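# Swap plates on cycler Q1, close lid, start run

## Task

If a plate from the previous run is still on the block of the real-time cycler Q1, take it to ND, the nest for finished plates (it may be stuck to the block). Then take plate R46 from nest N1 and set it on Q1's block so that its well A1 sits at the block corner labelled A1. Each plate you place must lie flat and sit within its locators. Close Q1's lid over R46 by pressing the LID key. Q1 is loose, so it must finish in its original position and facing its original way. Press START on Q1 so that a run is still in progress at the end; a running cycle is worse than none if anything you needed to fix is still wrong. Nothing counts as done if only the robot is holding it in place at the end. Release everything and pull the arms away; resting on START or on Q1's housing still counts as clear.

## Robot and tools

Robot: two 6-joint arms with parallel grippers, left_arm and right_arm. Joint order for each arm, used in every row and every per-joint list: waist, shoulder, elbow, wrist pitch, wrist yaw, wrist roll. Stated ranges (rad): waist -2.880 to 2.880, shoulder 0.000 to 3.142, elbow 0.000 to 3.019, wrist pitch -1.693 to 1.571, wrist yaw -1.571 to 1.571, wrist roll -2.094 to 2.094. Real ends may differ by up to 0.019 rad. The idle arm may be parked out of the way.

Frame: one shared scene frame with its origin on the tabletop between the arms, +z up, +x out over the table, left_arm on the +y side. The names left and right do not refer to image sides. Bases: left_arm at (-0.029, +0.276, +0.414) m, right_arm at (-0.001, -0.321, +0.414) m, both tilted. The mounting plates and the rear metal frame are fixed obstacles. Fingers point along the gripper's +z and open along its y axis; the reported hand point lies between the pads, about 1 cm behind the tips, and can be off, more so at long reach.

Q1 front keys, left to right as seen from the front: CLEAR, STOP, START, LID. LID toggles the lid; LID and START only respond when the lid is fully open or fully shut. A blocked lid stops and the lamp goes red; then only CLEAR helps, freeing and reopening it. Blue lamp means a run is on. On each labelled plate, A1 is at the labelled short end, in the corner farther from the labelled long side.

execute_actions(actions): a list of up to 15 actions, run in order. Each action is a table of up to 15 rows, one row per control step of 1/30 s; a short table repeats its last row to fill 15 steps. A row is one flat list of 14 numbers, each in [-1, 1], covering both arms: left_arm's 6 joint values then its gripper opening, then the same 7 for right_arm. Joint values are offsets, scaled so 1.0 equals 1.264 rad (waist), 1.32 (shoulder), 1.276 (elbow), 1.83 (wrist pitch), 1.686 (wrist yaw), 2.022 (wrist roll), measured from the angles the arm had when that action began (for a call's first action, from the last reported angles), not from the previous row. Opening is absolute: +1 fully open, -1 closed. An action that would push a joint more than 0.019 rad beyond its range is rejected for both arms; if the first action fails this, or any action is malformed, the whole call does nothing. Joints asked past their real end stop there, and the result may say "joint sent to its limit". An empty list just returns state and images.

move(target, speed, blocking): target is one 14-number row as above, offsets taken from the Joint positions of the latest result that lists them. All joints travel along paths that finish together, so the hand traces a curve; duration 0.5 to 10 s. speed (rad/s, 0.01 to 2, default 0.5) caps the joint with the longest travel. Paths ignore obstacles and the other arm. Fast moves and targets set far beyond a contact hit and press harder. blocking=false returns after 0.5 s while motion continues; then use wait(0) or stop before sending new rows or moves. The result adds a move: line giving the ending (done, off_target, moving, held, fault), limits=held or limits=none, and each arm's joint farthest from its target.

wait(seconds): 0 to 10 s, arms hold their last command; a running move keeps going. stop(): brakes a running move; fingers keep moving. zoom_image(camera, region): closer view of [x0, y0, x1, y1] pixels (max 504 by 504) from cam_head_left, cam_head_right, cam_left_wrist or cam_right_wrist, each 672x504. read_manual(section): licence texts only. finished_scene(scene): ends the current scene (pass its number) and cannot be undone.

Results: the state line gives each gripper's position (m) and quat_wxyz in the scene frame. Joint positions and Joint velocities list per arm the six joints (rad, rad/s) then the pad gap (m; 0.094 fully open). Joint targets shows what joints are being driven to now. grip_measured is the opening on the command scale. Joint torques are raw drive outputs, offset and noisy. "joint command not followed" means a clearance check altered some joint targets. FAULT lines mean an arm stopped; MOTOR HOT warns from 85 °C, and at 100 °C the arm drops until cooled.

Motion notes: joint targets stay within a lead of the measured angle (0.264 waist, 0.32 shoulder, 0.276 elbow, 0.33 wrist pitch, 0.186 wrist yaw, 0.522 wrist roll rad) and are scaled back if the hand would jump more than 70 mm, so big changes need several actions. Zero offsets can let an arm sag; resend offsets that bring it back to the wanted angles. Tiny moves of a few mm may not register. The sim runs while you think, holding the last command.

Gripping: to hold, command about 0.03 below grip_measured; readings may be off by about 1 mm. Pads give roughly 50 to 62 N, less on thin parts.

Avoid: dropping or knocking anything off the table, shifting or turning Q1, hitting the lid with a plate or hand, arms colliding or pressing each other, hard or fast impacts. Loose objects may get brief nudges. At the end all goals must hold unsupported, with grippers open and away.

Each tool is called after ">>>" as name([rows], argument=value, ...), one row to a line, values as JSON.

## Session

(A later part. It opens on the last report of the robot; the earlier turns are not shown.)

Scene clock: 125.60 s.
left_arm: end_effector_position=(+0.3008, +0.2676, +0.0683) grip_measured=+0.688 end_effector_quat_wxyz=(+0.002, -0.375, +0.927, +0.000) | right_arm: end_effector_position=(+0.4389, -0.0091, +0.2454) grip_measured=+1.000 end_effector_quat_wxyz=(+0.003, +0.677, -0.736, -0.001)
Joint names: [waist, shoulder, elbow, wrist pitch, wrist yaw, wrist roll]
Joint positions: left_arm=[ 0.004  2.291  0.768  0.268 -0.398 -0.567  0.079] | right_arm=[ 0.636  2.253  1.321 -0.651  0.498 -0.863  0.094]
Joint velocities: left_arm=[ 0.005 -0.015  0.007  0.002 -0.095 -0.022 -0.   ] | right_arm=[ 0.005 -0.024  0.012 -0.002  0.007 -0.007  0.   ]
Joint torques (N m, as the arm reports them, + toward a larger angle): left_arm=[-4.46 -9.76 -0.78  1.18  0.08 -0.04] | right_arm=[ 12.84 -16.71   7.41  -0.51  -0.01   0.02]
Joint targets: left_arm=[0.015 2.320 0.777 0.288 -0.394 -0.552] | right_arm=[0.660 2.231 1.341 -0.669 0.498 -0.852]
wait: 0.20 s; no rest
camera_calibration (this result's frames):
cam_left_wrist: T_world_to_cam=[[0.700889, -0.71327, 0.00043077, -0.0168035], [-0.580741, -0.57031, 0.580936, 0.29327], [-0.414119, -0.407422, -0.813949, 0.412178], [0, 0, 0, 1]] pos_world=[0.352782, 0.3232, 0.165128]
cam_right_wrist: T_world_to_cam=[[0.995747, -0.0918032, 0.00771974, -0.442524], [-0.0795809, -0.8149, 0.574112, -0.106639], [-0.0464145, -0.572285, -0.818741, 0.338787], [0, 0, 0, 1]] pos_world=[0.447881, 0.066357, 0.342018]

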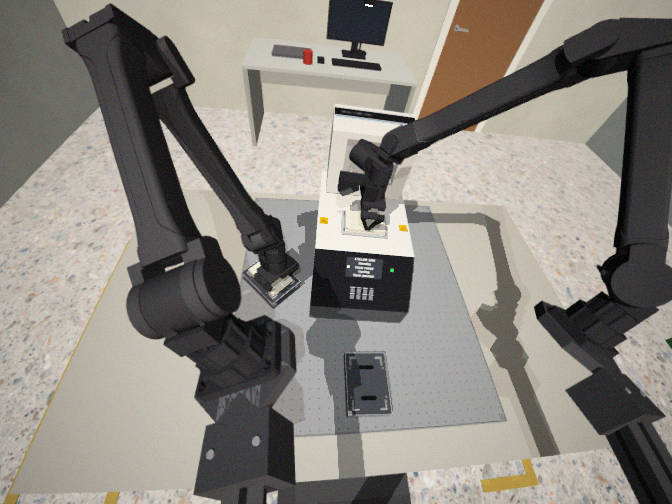

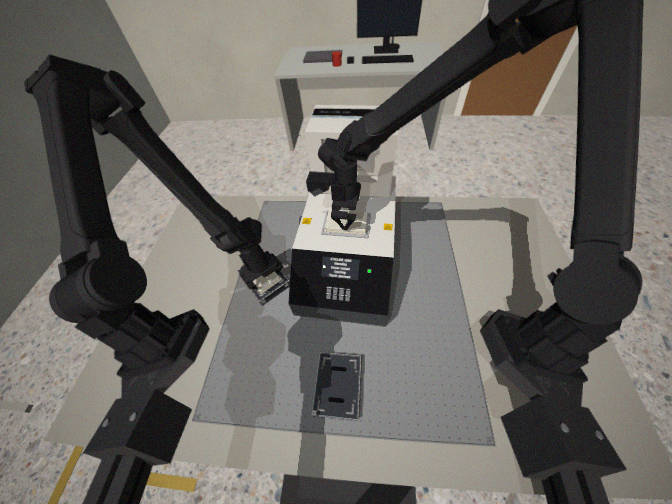

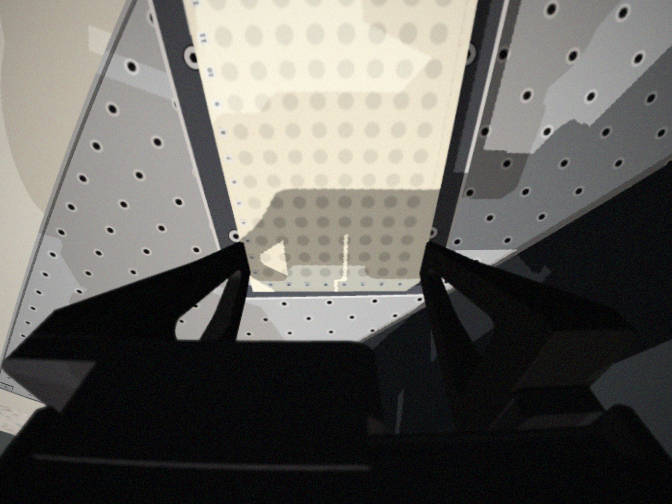

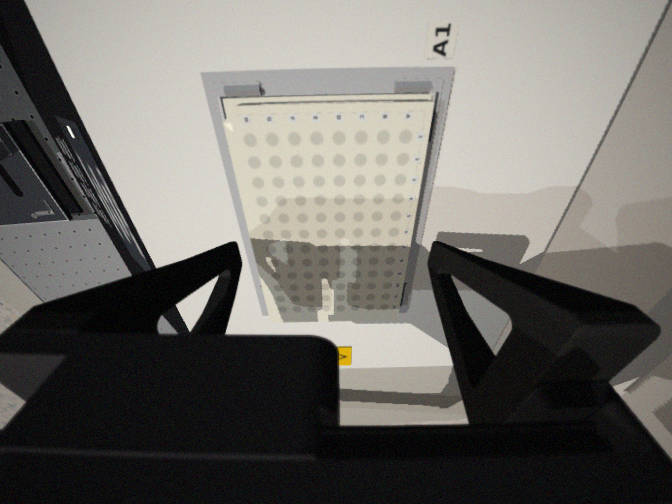

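>>> move(target=[0.0087,0.0258,0.0031,0.0066,0.0024,0.0064,0.65,0.409,-0.0674,-0.4875,0.2738,0.2023,0.89,-1], speed=1.5)

Scene clock: 129.00 s.
left_arm: end_effector_position=(+0.3006, +0.2676, +0.0682) grip_measured=+0.688 end_effector_quat_wxyz=(+0.002, -0.375, +0.927, +0.001) | right_arm: end_effector_position=(+0.2057, -0.0338, +0.2859) grip_measured=-0.979 end_effector_quat_wxyz=(+0.209, -0.073, +0.974, -0.039)
Joint names: [waist, shoulder, elbow, wrist pitch, wrist yaw, wrist roll]
Joint positions: left_arm=[ 0.004  2.292  0.768  0.268 -0.398 -0.567  0.079] | right_arm=[ 1.14   2.186  0.699 -0.172  0.836  0.927  0.001]
Joint velocities: left_arm=[-0.015  0.005 -0.022 -0.007  0.037  0.022 -0.001] | right_arm=[-0.015 -0.005 -0.022 -0.002 -0.051  0.037 -0.001]
Joint torques (N m, as the arm reports them, + toward a larger angle): left_arm=[-4.48 -9.14 -1.16  0.87  0.11 -0.06] | right_arm=[  7.83 -11.83   3.78   1.04   0.56   0.08]
Joint targets: left_arm=[0.015 2.326 0.772 0.280 -0.394 -0.554] | right_arm=[1.153 2.164 0.699 -0.150 0.839 0.937]
move: off_target (left_arm, right_arm); limits=none; left_arm: farthest joint: the shoulder, 0.033 radians from its target (0.034 radians at the start); right_arm: farthest joint: the shoulder, 0.022 radians from its target (0.089 radians at the start)
camera_calibration (this result's frames):
cam_left_wrist: T_world_to_cam=[[0.700786, -0.713372, -0.000081312, -0.0165904], [-0.580579, -0.570402, 0.581007, 0.293186], [-0.414521, -0.407114, -0.813898, 0.412061], [0, 0, 0, 1]] pos_world=[0.352652, 0.323155, 0.165031]
cam_right_wrist: T_world_to_cam=[[0.113682, -0.986739, 0.115858, -0.0926798], [-0.977973, -0.0905925, 0.188046, 0.151082], [-0.175056, -0.134684, -0.975303, 0.432961], [0, 0, 0, 1]] pos_world=[0.234082, -0.0194511, 0.404596]

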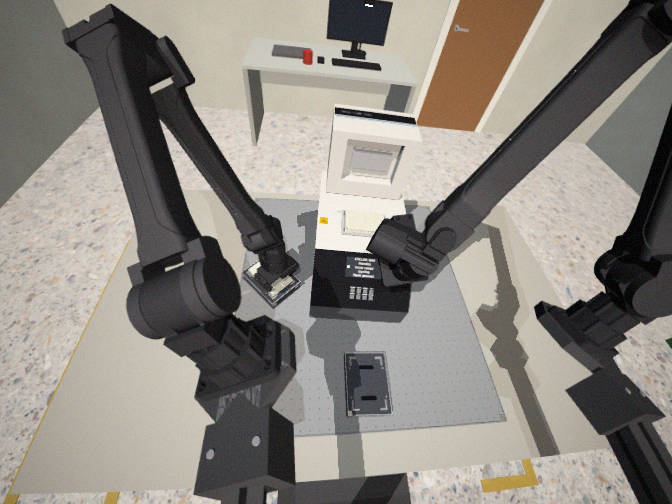

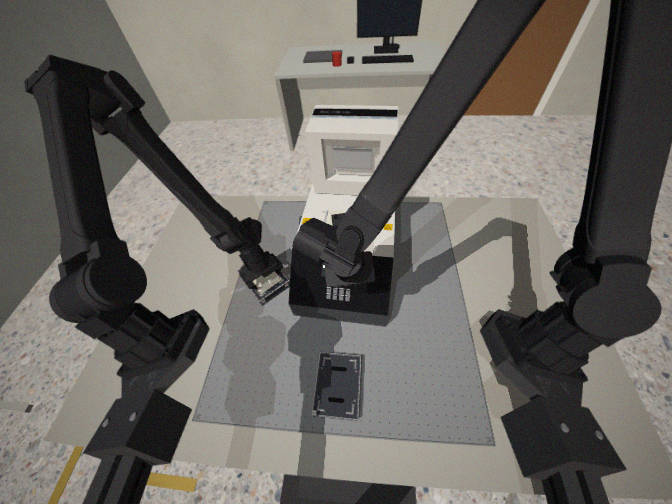

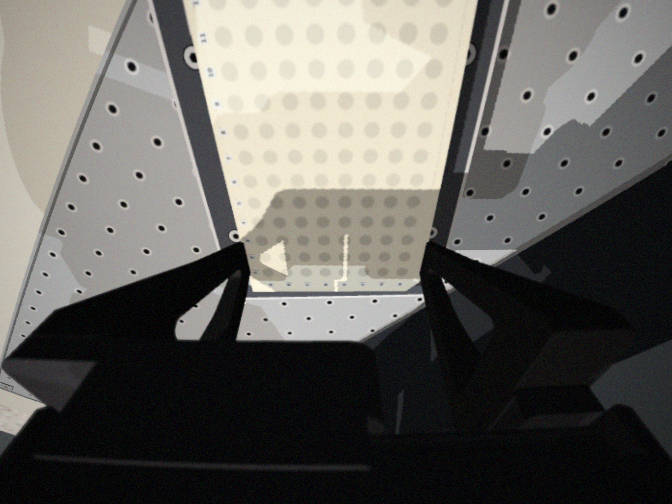

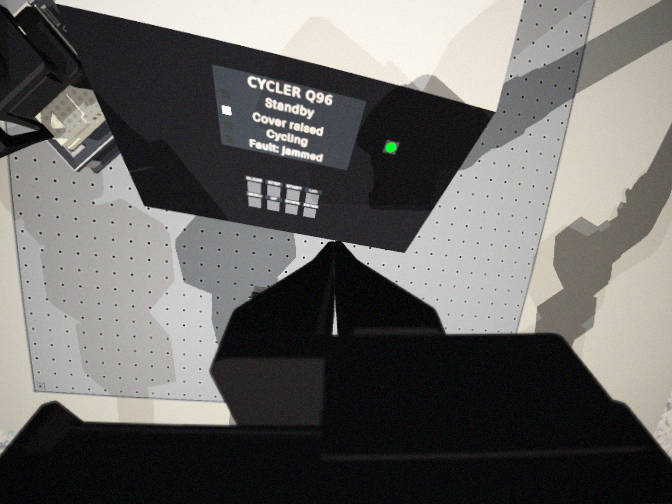

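>>> zoom_image(camera="cam_head_left", region=[330, 195, 400, 245])

>>> zoom_image(camera="cam_right_wrist", region=[0, 40, 160, 200])

>>> zoom_image(camera="cam_head_left", region=[235, 245, 315, 315])

Region (330, 195, 400, 245) of cam_head_left's 672x504 image, scaled by 7.200, with more detail than that image has; it fills the top 360 rows of this view, and the rest is white.

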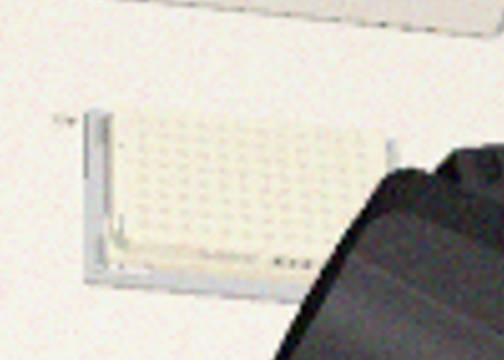

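Region (0, 40, 160, 200) of cam_right_wrist's 672x504 image, scaled by 3.150, with more detail than that image has.

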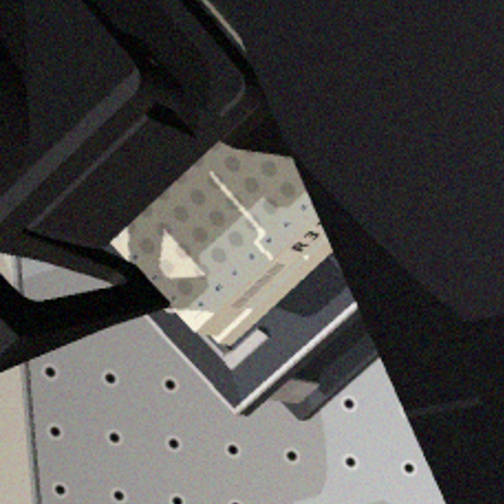

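Region (235, 245, 315, 315) of cam_head_left's 672x504 image, scaled by 6.300, with more detail than that image has; it fills the top 441 rows of this view, and the rest is white.

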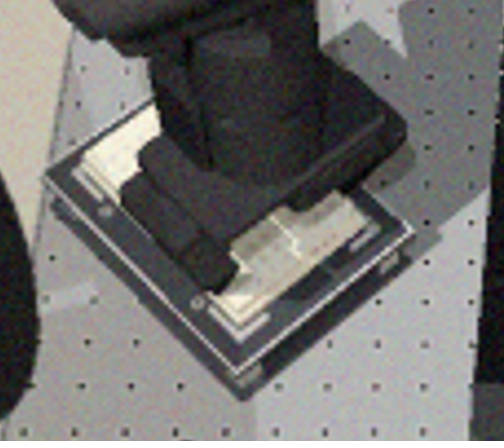

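>>> move(target=[0.0047,0.0091,-0.0125,0.002,0.0012,0.005,0.65,-0.1796,0.3061,0.0956,0.3104,-0.0053,-0.0539,-1], speed=0.8)

Scene clock: 131.27 s.
left_arm: end_effector_position=(+0.3004, +0.2676, +0.0682) grip_measured=+0.688 end_effector_quat_wxyz=(+0.002, -0.375, +0.927, +0.001) | right_arm: end_effector_position=(+0.2230, -0.0221, +0.1453) grip_measured=-0.979 end_effector_quat_wxyz=(+0.214, +0.042, +0.976, -0.013)
Joint names: [waist, shoulder, elbow, wrist pitch, wrist yaw, wrist roll]
Joint positions: left_arm=[ 0.004  2.292  0.767  0.268 -0.398 -0.567  0.079] | right_arm=[0.919 2.594 0.815 0.372 0.829 0.828 0.001]
Joint velocities: left_arm=[-0.015 -0.005  0.002 -0.012 -0.051 -0.066 -0.   ] | right_arm=[-0.005  0.015  0.002 -0.012  0.007 -0.007 -0.002]
Joint torques (N m, as the arm reports them, + toward a larger angle): left_arm=[ -4.82 -11.16  -2.63   0.54   0.02  -0.08] | right_arm=[  7.25 -11.77   1.27   1.27   0.27  -0.16]
Joint targets: left_arm=[0.010 2.304 0.752 0.272 -0.396 -0.557] | right_arm=[0.913 2.590 0.820 0.396 0.827 0.818]
move: off_target (right_arm); limits=none; left_arm: farthest joint: the elbow, 0.015 radians from its target (0.016 radians at the start); right_arm: farthest joint: the wrist pitch, 0.024 radians from its target (0.568 radians at the start)
camera_calibration (this result's frames):
cam_left_wrist: T_world_to_cam=[[0.70068, -0.713475, -0.000273362, -0.0163808], [-0.580463, -0.570276, 0.581247, 0.292931], [-0.414861, -0.40711, -0.813727, 0.412071], [0, 0, 0, 1]] pos_world=[0.352466, 0.323122, 0.165044]
cam_right_wrist: T_world_to_cam=[[-0.0989749, -0.994961, 0.0160165, -0.0049946], [-0.9795, 0.10025, 0.174726, 0.201932], [-0.175451, 0.00160538, -0.984487, 0.304957], [0, 0, 0, 1]] pos_world=[0.250803, -0.0257026, 0.265023]

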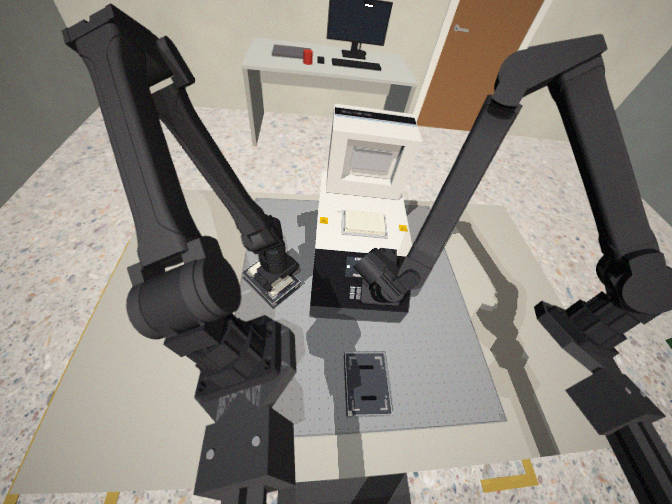

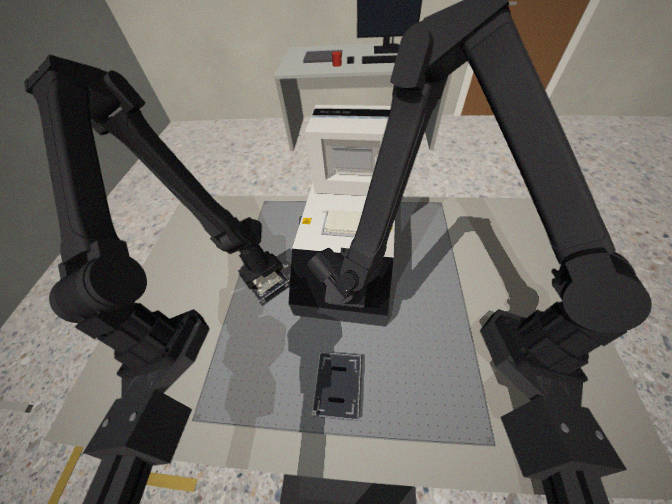

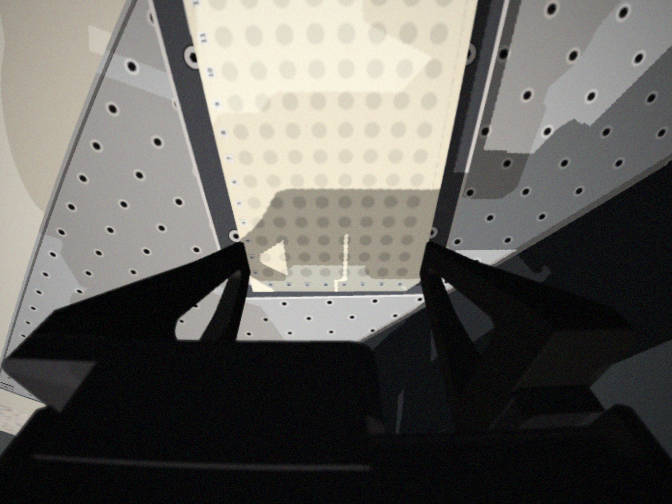

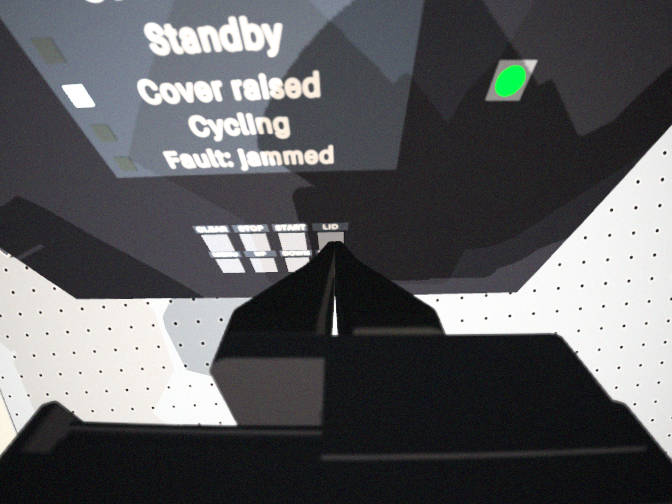

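>>> zoom_image(camera="cam_head_left", region=[330, 198, 400, 248])

>>> zoom_image(camera="cam_right_wrist", region=[240, 200, 400, 300])

Region (330, 198, 400, 248) of cam_head_left's 672x504 image, scaled by 7.200, with more detail than that image has; it fills the top 360 rows of this view, and the rest is white.

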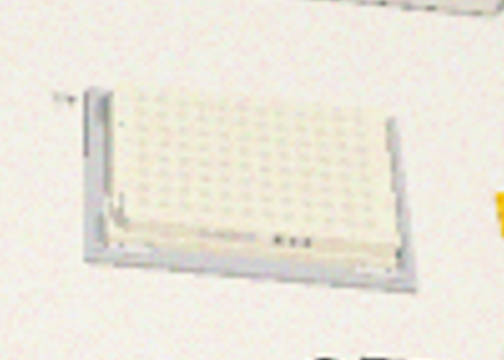

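Region (240, 200, 400, 300) of cam_right_wrist's 672x504 image, scaled by 3.150, with more detail than that image has; it fills the top 315 rows of this view, and the rest is white.

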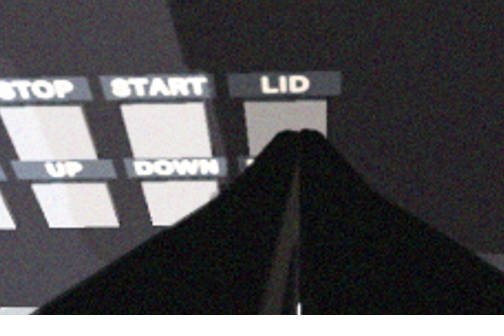

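>>> execute_actions([
  [[0.0047,0.0091,-0.0125,0.002,0.0012,0.005,0.65,-0.006,0.002,0.008,0.013,-0.0015,-0.005,-1],[0.0047,0.0091,-0.0132,0.002,0.0012,0.005,0.65,-0.007,0.004,0.011,0.0133,-0.0018,-0.005,-1],[0.0047,0.0091,-0.0139,0.002,0.0012,0.005,0.65,-0.008,0.006,0.013,0.0136,-0.0018,-0.005,-1],[0.0047,0.0091,-0.0146,0.002,0.0012,0.005,0.65,-0.0095,0.0085,0.0148,0.0139,-0.0018,-0.005,-1],[0.0047,0.0091,-0.0153,0.002,0.0012,0.005,0.65,-0.011,0.011,0.0164,0.0142,-0.0018,-0.005,-1],[0.0047,0.0091,-0.016,0.002,0.0012,0.005,0.65,-0.0126,0.0135,0.0178,0.0145,-0.0018,-0.005,-1],[0.0047,0.0091,-0.0166,0.002,0.0012,0.005,0.65,-0.0142,0.016,0.0192,0.0147,-0.0018,-0.005,-1],[0.0047,0.0091,-0.0172,0.002,0.0012,0.005,0.65,-0.0158,0.0185,0.0206,0.015,-0.0018,-0.005,-1],[0.0047,0.0091,-0.0172,0.002,0.0012,0.005,0.65,-0.0174,0.021,0.022,0.0152,-0.0018,-0.005,-1],[0.0047,0.0091,-0.0172,0.002,0.0012,0.005,0.65,-0.019,0.0235,0.0233,0.0154,-0.0018,-0.005,-1],[0.0047,0.0091,-0.0172,0.002,0.0012,0.005,0.65,-0.0206,0.026,0.0246,0.0156,-0.0018,-0.005,-1],[0.0047,0.0091,-0.0172,0.002,0.0012,0.005,0.65,-0.0222,0.028,0.0259,0.0158,-0.0018,-0.005,-1]],
])

Scene clock: 132.73 s.
left_arm: end_effector_position=(+0.2986, +0.2672, +0.0685) grip_measured=+0.688 end_effector_quat_wxyz=(+0.000, -0.374, +0.927, +0.000) | right_arm: end_effector_position=(+0.2255, -0.0159, +0.1412) grip_measured=-0.979 end_effector_quat_wxyz=(+0.216, +0.045, +0.975, -0.009)
Joint names: [waist, shoulder, elbow, wrist pitch, wrist yaw, wrist roll]
Joint positions: left_arm=[ 0.004  2.292  0.764  0.268 -0.397 -0.567  0.079] | right_arm=[0.917 2.609 0.834 0.378 0.828 0.827 0.001]
Joint velocities: left_arm=[ 0.005  0.005 -0.002  0.002 -0.037 -0.066  0.   ] | right_arm=[-0.005  0.005 -0.017 -0.002  0.037  0.037 -0.   ]
Joint torques (N m, as the arm reports them, + toward a larger angle): left_arm=[ -4.82 -11.07  -2.91   0.55  -0.07  -0.08] | right_arm=[  5.43 -10.33   1.97   1.21   0.27  -0.13]
Joint targets: left_arm=[0.010 2.304 0.745 0.272 -0.396 -0.557] | right_arm=[0.891 2.631 0.848 0.401 0.826 0.818]
camera_calibration (this result's frames):
cam_left_wrist: T_world_to_cam=[[0.699837, -0.714302, -0.000848221, -0.0149339], [-0.579659, -0.568614, 0.583672, 0.290632], [-0.417401, -0.407984, -0.811989, 0.412254], [0, 0, 0, 1]] pos_world=[0.350994, 0.322783, 0.1651]
cam_right_wrist: T_world_to_cam=[[-0.104895, -0.994455, 0.0074636, 0.00403936], [-0.979667, 0.10462, 0.171191, 0.205174], [-0.171023, 0.0106452, -0.98521, 0.300538], [0, 0, 0, 1]] pos_world=[0.252824, -0.0206476, 0.260939]

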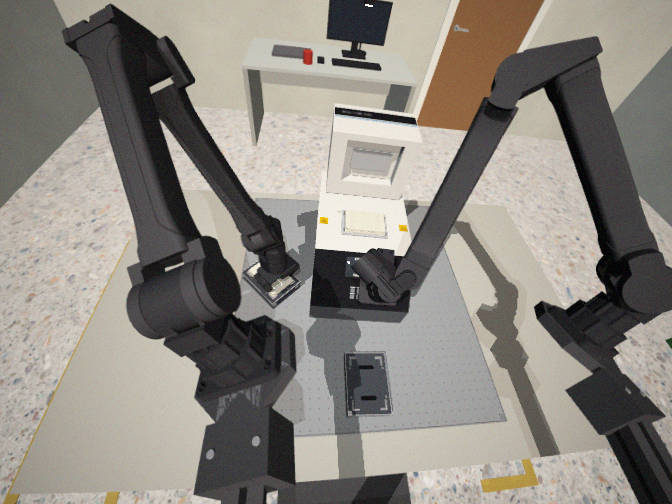

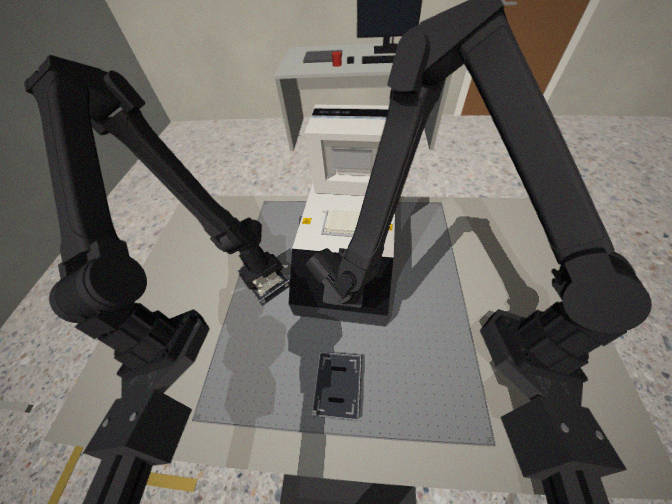

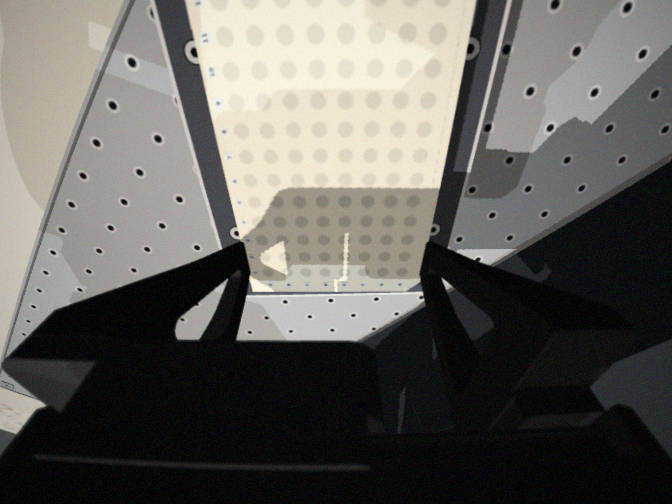

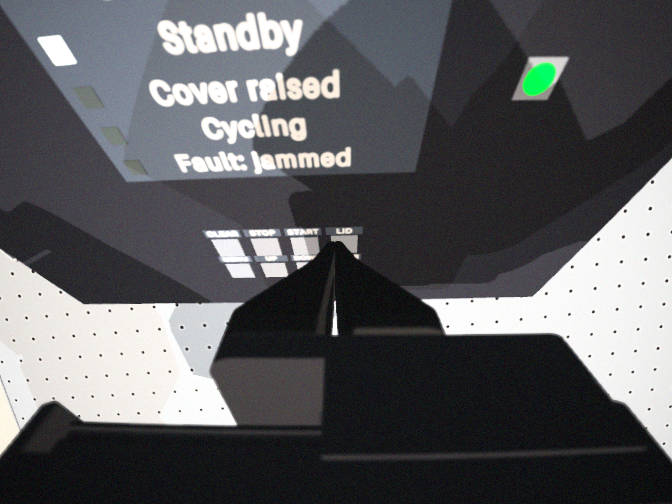

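>>> execute_actions([
  [[0.0065,0.0144,0.0,0.008,0.0012,0.006,0.65,0.008,-0.008,0.0,-0.008,0.001,0.004,-1],[0.007,0.0152,0.003,0.009,0.0012,0.0061,0.65,0.014,-0.014,0.0,-0.014,0.0015,0.007,-1],[0.0073,0.016,0.005,0.0093,0.0013,0.0062,0.65,0.019,-0.017,0.0,-0.019,0.002,0.010,-1],[0.0076,0.0168,0.006,0.0096,0.0013,0.0063,0.65,0.023,-0.019,0.003,-0.024,0.0025,0.013,-1],[0.0079,0.0176,0.0066,0.0099,0.0014,0.0064,0.65,0.027,-0.021,0.007,-0.029,0.003,0.016,-1],[0.0082,0.0184,0.0072,0.0102,0.0015,0.0065,0.65,0.030,-0.0227,0.011,-0.034,0.0035,0.019,-1],[0.0086,0.0192,0.0078,0.0105,0.0015,0.0066,0.65,0.033,-0.0227,0.015,-0.039,0.004,0.022,-1],[0.0089,0.02,0.0083,0.0108,0.0016,0.0067,0.65,0.036,-0.0227,0.019,-0.044,0.0044,0.025,-1],[0.0092,0.0208,0.0088,0.011,0.0017,0.0068,0.65,0.038,-0.0227,0.023,-0.049,0.0047,0.027,-1],[0.0096,0.0216,0.0093,0.0113,0.0018,0.0069,0.65,0.0396,-0.0227,0.026,-0.052,0.0047,0.0287,-1],[0.0099,0.0223,0.0098,0.0115,0.0018,0.0069,0.65,0.0396,-0.0227,0.029,-0.0536,0.0047,0.0287,-1]],
])

Scene clock: 134.60 s.
left_arm: end_effector_position=(+0.2987, +0.2670, +0.0683) grip_measured=+0.688 end_effector_quat_wxyz=(+0.001, -0.373, +0.928, +0.000) | right_arm: end_effector_position=(+0.2226, -0.0040, +0.1454) grip_measured=-0.979 end_effector_quat_wxyz=(+0.213, +0.041, +0.976, -0.013)
Joint names: [waist, shoulder, elbow, wrist pitch, wrist yaw, wrist roll]
Joint positions: left_arm=[ 0.004  2.293  0.764  0.27  -0.396 -0.566  0.079] | right_arm=[0.948 2.605 0.864 0.3   0.832 0.869 0.001]
Joint velocities: left_arm=[-0.005 -0.015  0.002  0.027  0.007  0.051 -0.   ] | right_arm=[ 0.005 -0.034  0.046 -0.002 -0.007  0.051 -0.   ]
Joint torques (N m, as the arm reports them, + toward a larger angle): left_arm=[-4.32 -9.62 -0.56  1.12  0.04 -0.06] | right_arm=[ 10.13 -13.92   1.36  -0.17   0.52   0.07]
Joint targets: left_arm=[0.016 2.321 0.777 0.289 -0.394 -0.553] | right_arm=[0.967 2.579 0.871 0.280 0.835 0.885]
camera_calibration (this result's frames):
cam_left_wrist: T_world_to_cam=[[0.699062, -0.715061, 0.0000445011, -0.0147282], [-0.580923, -0.567889, 0.583121, 0.290957], [-0.416942, -0.407664, -0.812385, 0.411909], [0, 0, 0, 1]] pos_world=[0.351062, 0.32262, 0.164966]
cam_right_wrist: T_world_to_cam=[[-0.0969178, -0.995149, 0.0169186, 0.0123166], [-0.979498, 0.0983823, 0.175795, 0.199653], [-0.176606, 0.000465861, -0.984281, 0.30513], [0, 0, 0, 1]] pos_world=[0.250641, -0.00752758, 0.265028]

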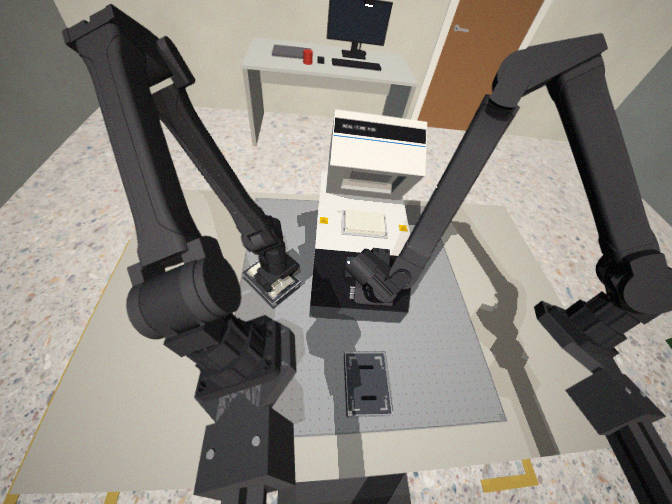

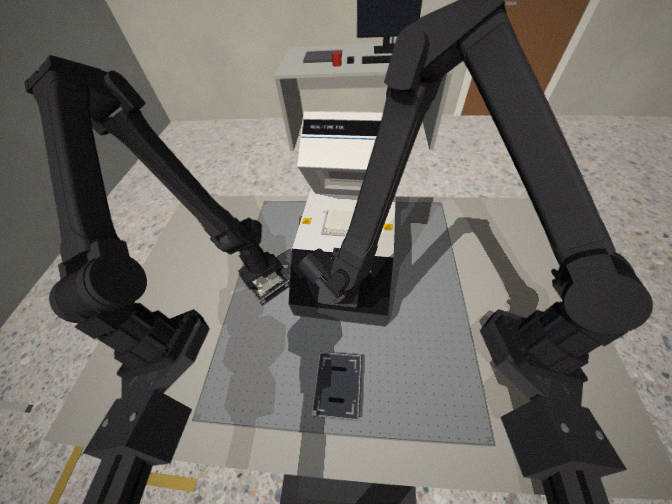

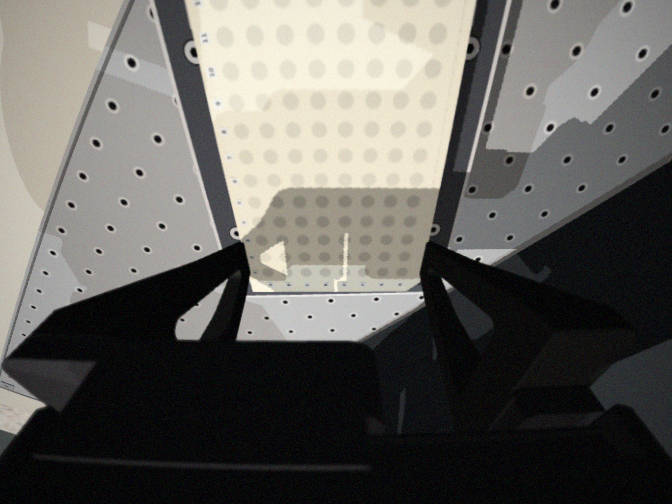

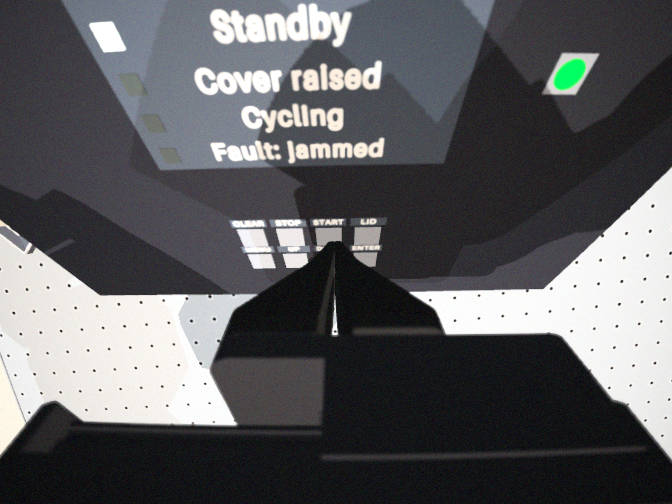

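>>> execute_actions([
  [[0.0105,0.0218,0.011,0.0108,0.0012,0.0064,0.65,0.015,-0.0197,0.0055,-0.0109,0.0018,0.0079,-1],[0.0115,0.0225,0.012,0.0112,0.0014,0.0066,0.65,0.015,-0.0197,0.0055,-0.0109,0.0018,0.0079,-1],[0.0125,0.0232,0.013,0.0116,0.0016,0.0068,0.65,0.015,-0.0197,0.0055,-0.0109,0.0018,0.0079,-1],[0.0135,0.024,0.0138,0.012,0.0018,0.007,0.65,0.015,-0.0197,0.0055,-0.0109,0.0018,0.0079,-1],[0.0143,0.025,0.0146,0.0124,0.0018,0.0072,0.65,0.015,-0.0197,0.0055,-0.0109,0.0018,0.0079,-1],[0.015,0.026,0.0152,0.0128,0.0018,0.0074,0.65,0.015,-0.0197,0.0055,-0.0109,0.0018,0.0079,-1],[0.0158,0.027,0.0157,0.0131,0.0018,0.0076,0.65,0.015,-0.0197,0.0055,-0.0109,0.0018,0.0079,-1]],
])

>>> zoom_image(camera="cam_head_left", region=[235, 245, 315, 315])

Scene clock: 135.43 s.
left_arm: end_effector_position=(+0.2991, +0.2671, +0.0679) grip_measured=+0.688 end_effector_quat_wxyz=(+0.001, -0.374, +0.928, +0.000) | right_arm: end_effector_position=(+0.2237, -0.0034, +0.1463) grip_measured=-0.979 end_effector_quat_wxyz=(+0.214, +0.044, +0.976, -0.012)
Joint names: [waist, shoulder, elbow, wrist pitch, wrist yaw, wrist roll]
Joint positions: left_arm=[ 0.004  2.294  0.766  0.27  -0.396 -0.565  0.079] | right_arm=[0.948 2.602 0.865 0.298 0.832 0.876 0.001]
Joint velocities: left_arm=[-0.005 -0.015 -0.007 -0.022 -0.037 -0.007 -0.001] | right_arm=[ 0.005 -0.005  0.002  0.007 -0.051 -0.066  0.   ]
Joint torques (N m, as the arm reports them, + toward a larger angle): left_arm=[-3.88 -9.1  -0.1   1.31  0.05 -0.04] | right_arm=[  9.68 -14.     1.7   -0.14   0.5    0.05]
Joint targets: left_arm=[0.024 2.328 0.785 0.294 -0.393 -0.550] | right_arm=[0.967 2.579 0.871 0.280 0.835 0.885]
camera_calibration (this result's frames):
cam_left_wrist: T_world_to_cam=[[0.699134, -0.714991, 0.0000611478, -0.0149876], [-0.580973, -0.568039, 0.582925, 0.291533], [-0.416751, -0.407578, -0.812526, 0.411626], [0, 0, 0, 1]] pos_world=[0.351397, 0.322656, 0.164516]
cam_right_wrist: T_world_to_cam=[[-0.103242, -0.994566, 0.0133917, 0.0149167], [-0.979085, 0.103989, 0.174868, 0.200489], [-0.175311, 0.00494216, -0.984501, 0.305941], [0, 0, 0, 1]] pos_world=[0.251471, -0.00752512, 0.26594]

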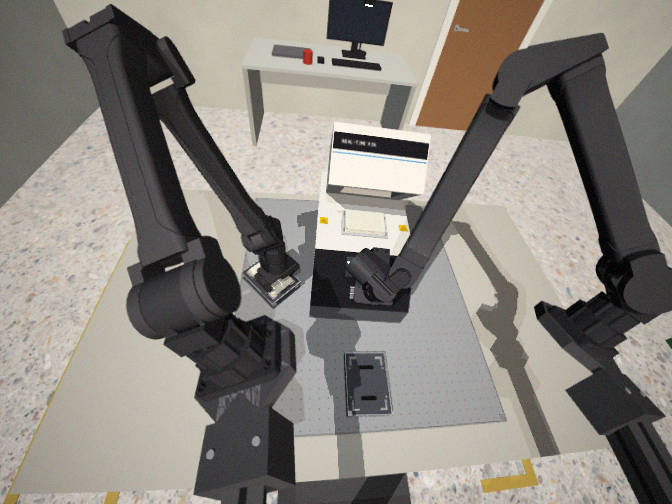

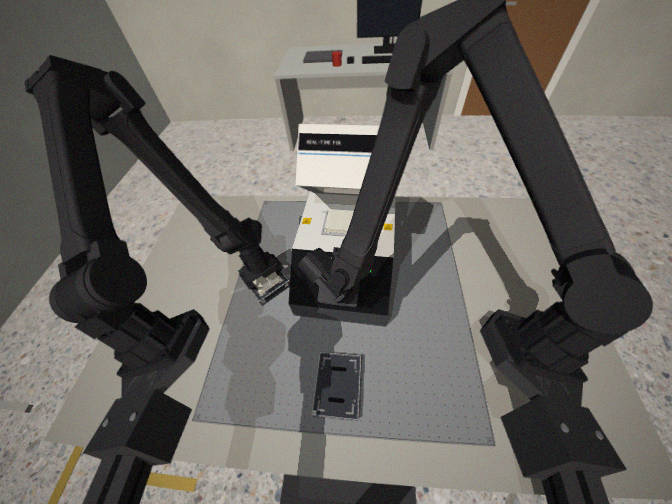

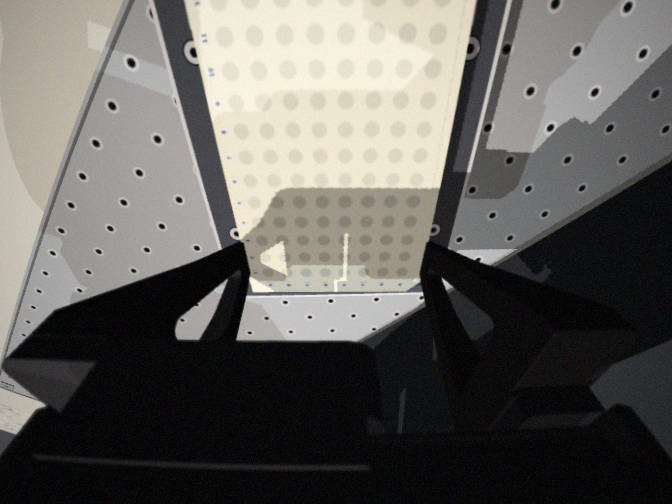

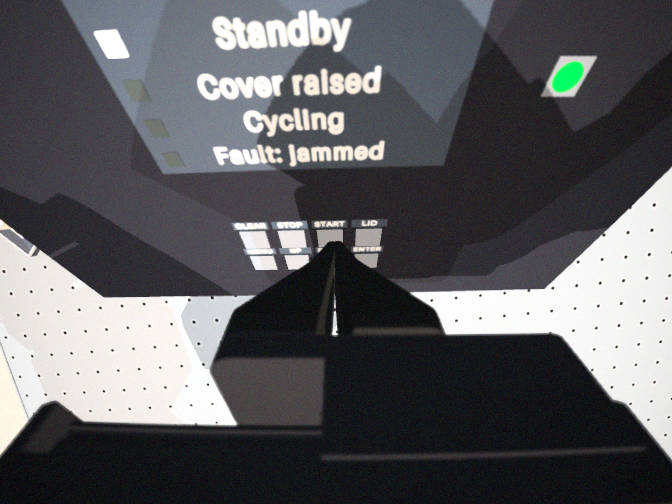

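Region (235, 245, 315, 315) of cam_head_left's 672x504 image, scaled by 6.300, with more detail than that image has; it fills the top 441 rows of this view, and the rest is white.

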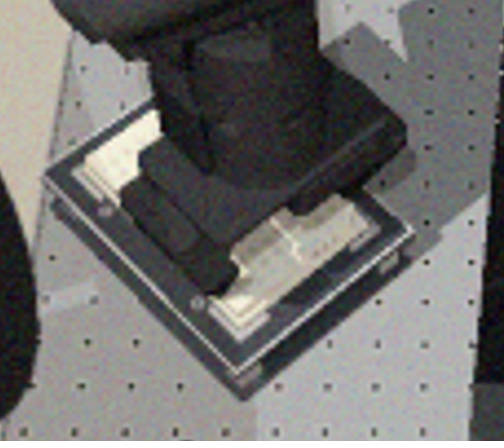

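>>> execute_actions([
  [[0.008,0.015,0.008,0.008,0.001,0.004,0.65,0.008,-0.009,0.003,-0.0055,0,0.0025,-1],[0.003,0.008,0.003,0.005,0,0.002,0.68,0.008,-0.009,0.003,-0.0055,0,0.0025,-1],[0,0.004,0,0.003,0,0,0.70,0.008,-0.009,0.003,-0.0055,0,0.0025,-1],[0,0.004,0,0.003,0,0,0.72,0.008,-0.009,0.003,-0.0055,0,0.0025,-1],[0,0.004,0,0.003,0,0,0.74,0.008,-0.009,0.003,-0.0055,0,0.0025,-1],[0,0.004,0,0.003,0,0,0.77,0.008,-0.009,0.003,-0.0055,0,0.0025,-1],[0,0.004,0,0.003,0,0,0.81,0.008,-0.009,0.003,-0.0055,0,0.0025,-1],[0,0.004,0,0.003,0,0,0.87,0.008,-0.009,0.003,-0.0055,0,0.0025,-1],[0,0.004,0,0.003,0,0,0.94,0.008,-0.009,0.003,-0.0055,0,0.0025,-1],[0,0.004,0,0.003,0,0,1,0.008,-0.009,0.003,-0.0055,0,0.0025,-1]],
])

Scene clock: 136.57 s.
left_arm: end_effector_position=(+0.2991, +0.2671, +0.0679) grip_measured=+1.000 end_effector_quat_wxyz=(+0.001, -0.373, +0.928, +0.001) | right_arm: end_effector_position=(+0.2237, -0.0034, +0.1463) grip_measured=-0.979 end_effector_quat_wxyz=(+0.214, +0.044, +0.976, -0.012)
Joint names: [waist, shoulder, elbow, wrist pitch, wrist yaw, wrist roll]
Joint positions: left_arm=[ 0.004  2.294  0.766  0.27  -0.398 -0.565  0.094] | right_arm=[0.948 2.602 0.865 0.298 0.832 0.876 0.001]
Joint velocities: left_arm=[ 0.005  0.005 -0.022  0.012 -0.007 -0.022  0.   ] | right_arm=[-0.015 -0.015  0.007  0.007 -0.11  -0.007  0.001]
Joint torques (N m, as the arm reports them, + toward a larger angle): left_arm=[ -5.26 -11.56  -1.39   0.61  -0.03  -0.17] | right_arm=[  8.87 -13.     1.47   0.12   0.37   0.01]
Joint targets: left_arm=[0.004 2.299 0.766 0.275 -0.396 -0.565] | right_arm=[0.958 2.591 0.869 0.288 0.832 0.881]
camera_calibration (this result's frames):
cam_left_wrist: T_world_to_cam=[[0.698896, -0.715223, -0.000726016, -0.0147727], [-0.581123, -0.568449, 0.582376, 0.291732], [-0.416941, -0.406598, -0.812919, 0.411519], [0, 0, 0, 1]] pos_world=[0.351436, 0.322592, 0.164623]
cam_right_wrist: T_world_to_cam=[[-0.103242, -0.994566, 0.0133917, 0.0149167], [-0.979085, 0.103989, 0.174868, 0.200489], [-0.175311, 0.00494216, -0.984501, 0.305941], [0, 0, 0, 1]] pos_world=[0.251471, -0.00752512, 0.26594]

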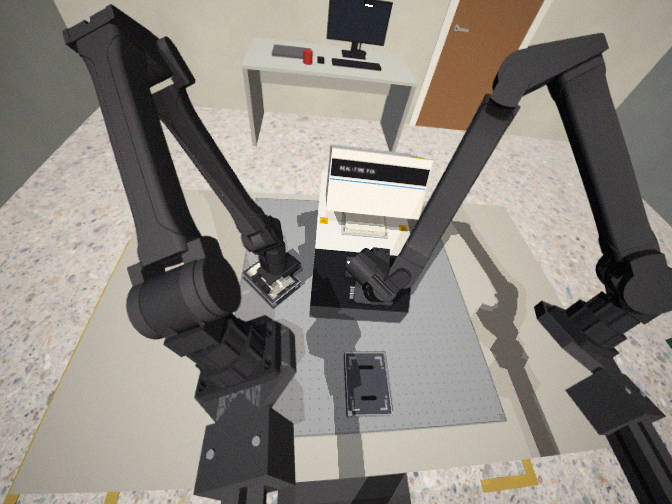

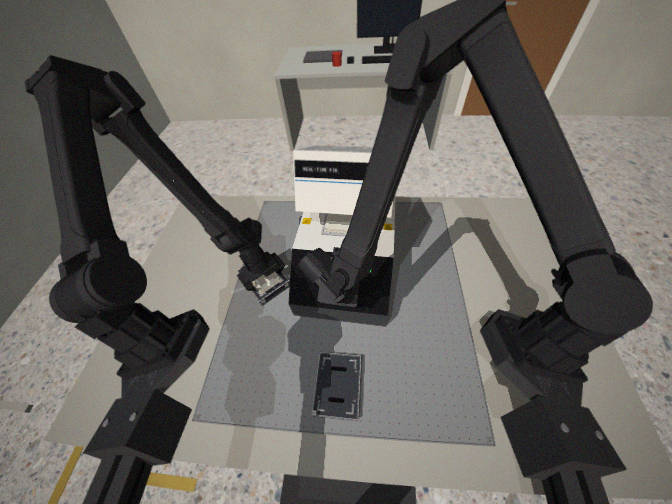

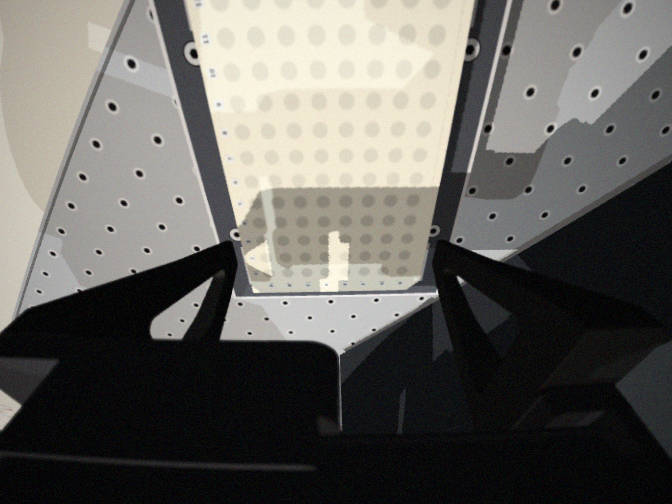

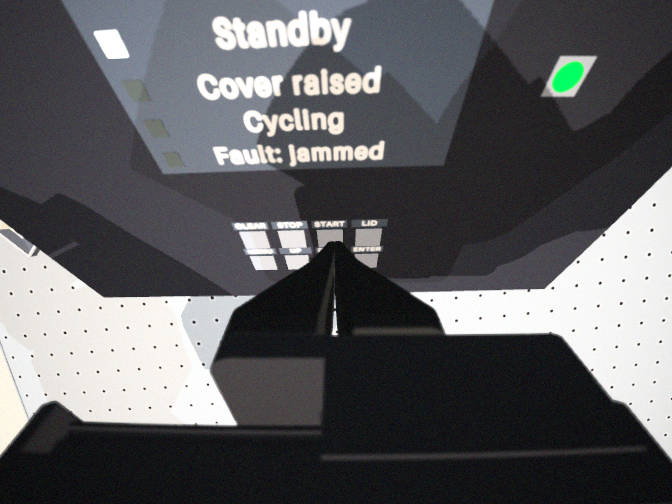

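>>> move(target=[-0.035,-0.29,-0.106,-0.147,-0.006,-0.024,1,0.006,-0.006,0.003,-0.003,0,0.002,-1], speed=0.7)

Scene clock: 138.23 s.
left_arm: end_effector_position=(+0.3109, +0.3006, +0.1733) grip_measured=+1.000 end_effector_quat_wxyz=(+0.004, -0.375, +0.927, -0.001) | right_arm: end_effector_position=(+0.2237, -0.0034, +0.1463) grip_measured=-0.979 end_effector_quat_wxyz=(+0.214, +0.044, +0.976, -0.012)
Joint names: [waist, shoulder, elbow, wrist pitch, wrist yaw, wrist roll]
Joint positions: left_arm=[-0.031  1.918  0.637  0.016 -0.406 -0.602  0.094] | right_arm=[0.948 2.602 0.865 0.298 0.832 0.876 0.001]
Joint velocities: left_arm=[-0.005 -0.005  0.007 -0.002 -0.037 -0.007  0.   ] | right_arm=[-0.015 -0.005  0.002  0.007 -0.037  0.037 -0.001]
Joint torques (N m, as the arm reports them, + toward a larger angle): left_arm=[ -5.28 -12.03  -0.03  -0.17  -0.18  -0.27] | right_arm=[  8.64 -12.72   1.46   0.28   0.37   0.  ]
Joint targets: left_arm=[-0.040 1.911 0.631 0.001 -0.408 -0.614] | right_arm=[0.956 2.594 0.869 0.293 0.832 0.880]
move: done; limits=none; left_arm: farthest joint: the wrist pitch, 0.015 radians from its target (0.269 radians at the start); right_arm: farthest joint: the shoulder, 0.008 radians from its target (0.008 radians at the start)
camera_calibration (this result's frames):
cam_left_wrist: T_world_to_cam=[[0.700815, -0.71333, 0.00435251, -0.00102134], [-0.583086, -0.56932, 0.579556, 0.257625], [-0.410937, -0.408699, -0.814921, 0.514867], [0, 0, 0, 1]] pos_world=[0.362512, 0.356369, 0.270272]
cam_right_wrist: T_world_to_cam=[[-0.103242, -0.994566, 0.0133917, 0.0149167], [-0.979085, 0.103989, 0.174868, 0.200489], [-0.175311, 0.00494216, -0.984501, 0.305941], [0, 0, 0, 1]] pos_world=[0.251471, -0.00752512, 0.26594]

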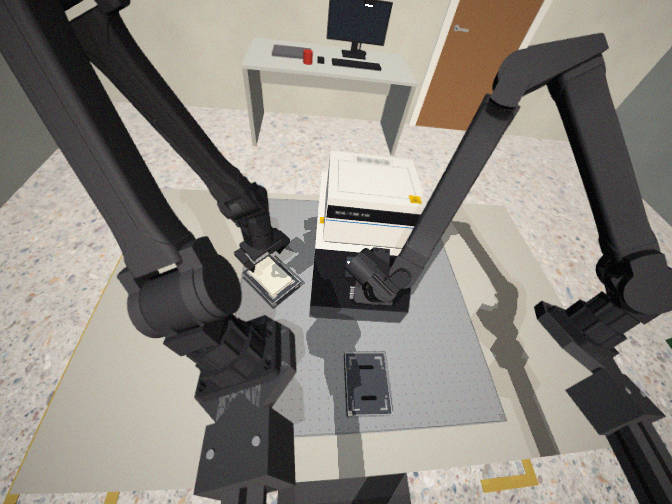

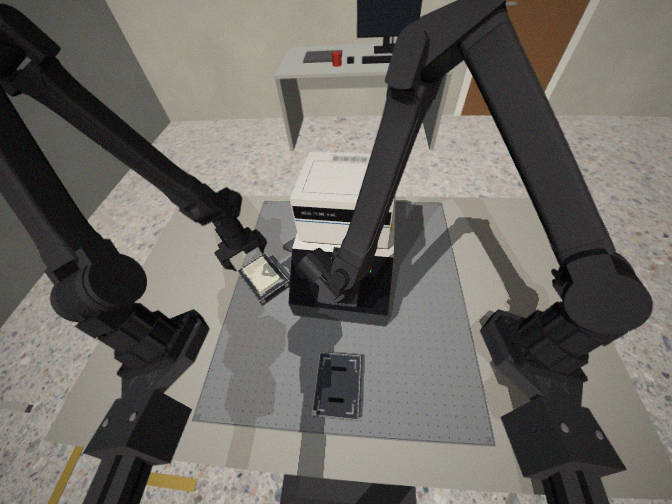

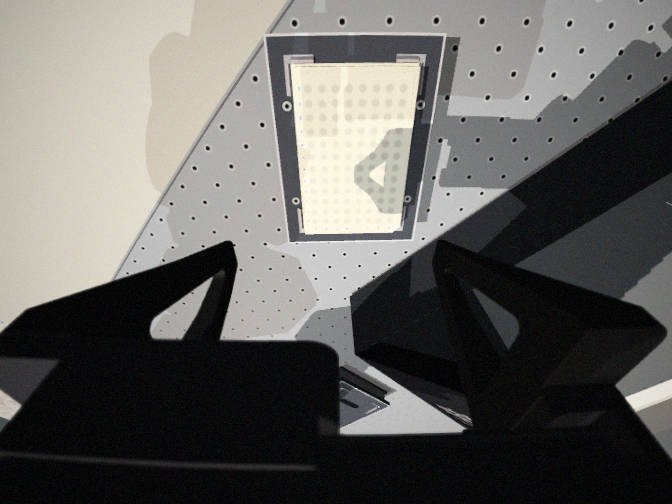

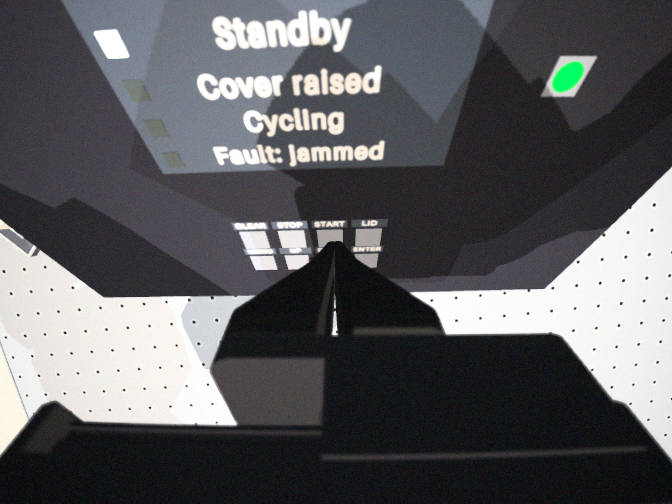

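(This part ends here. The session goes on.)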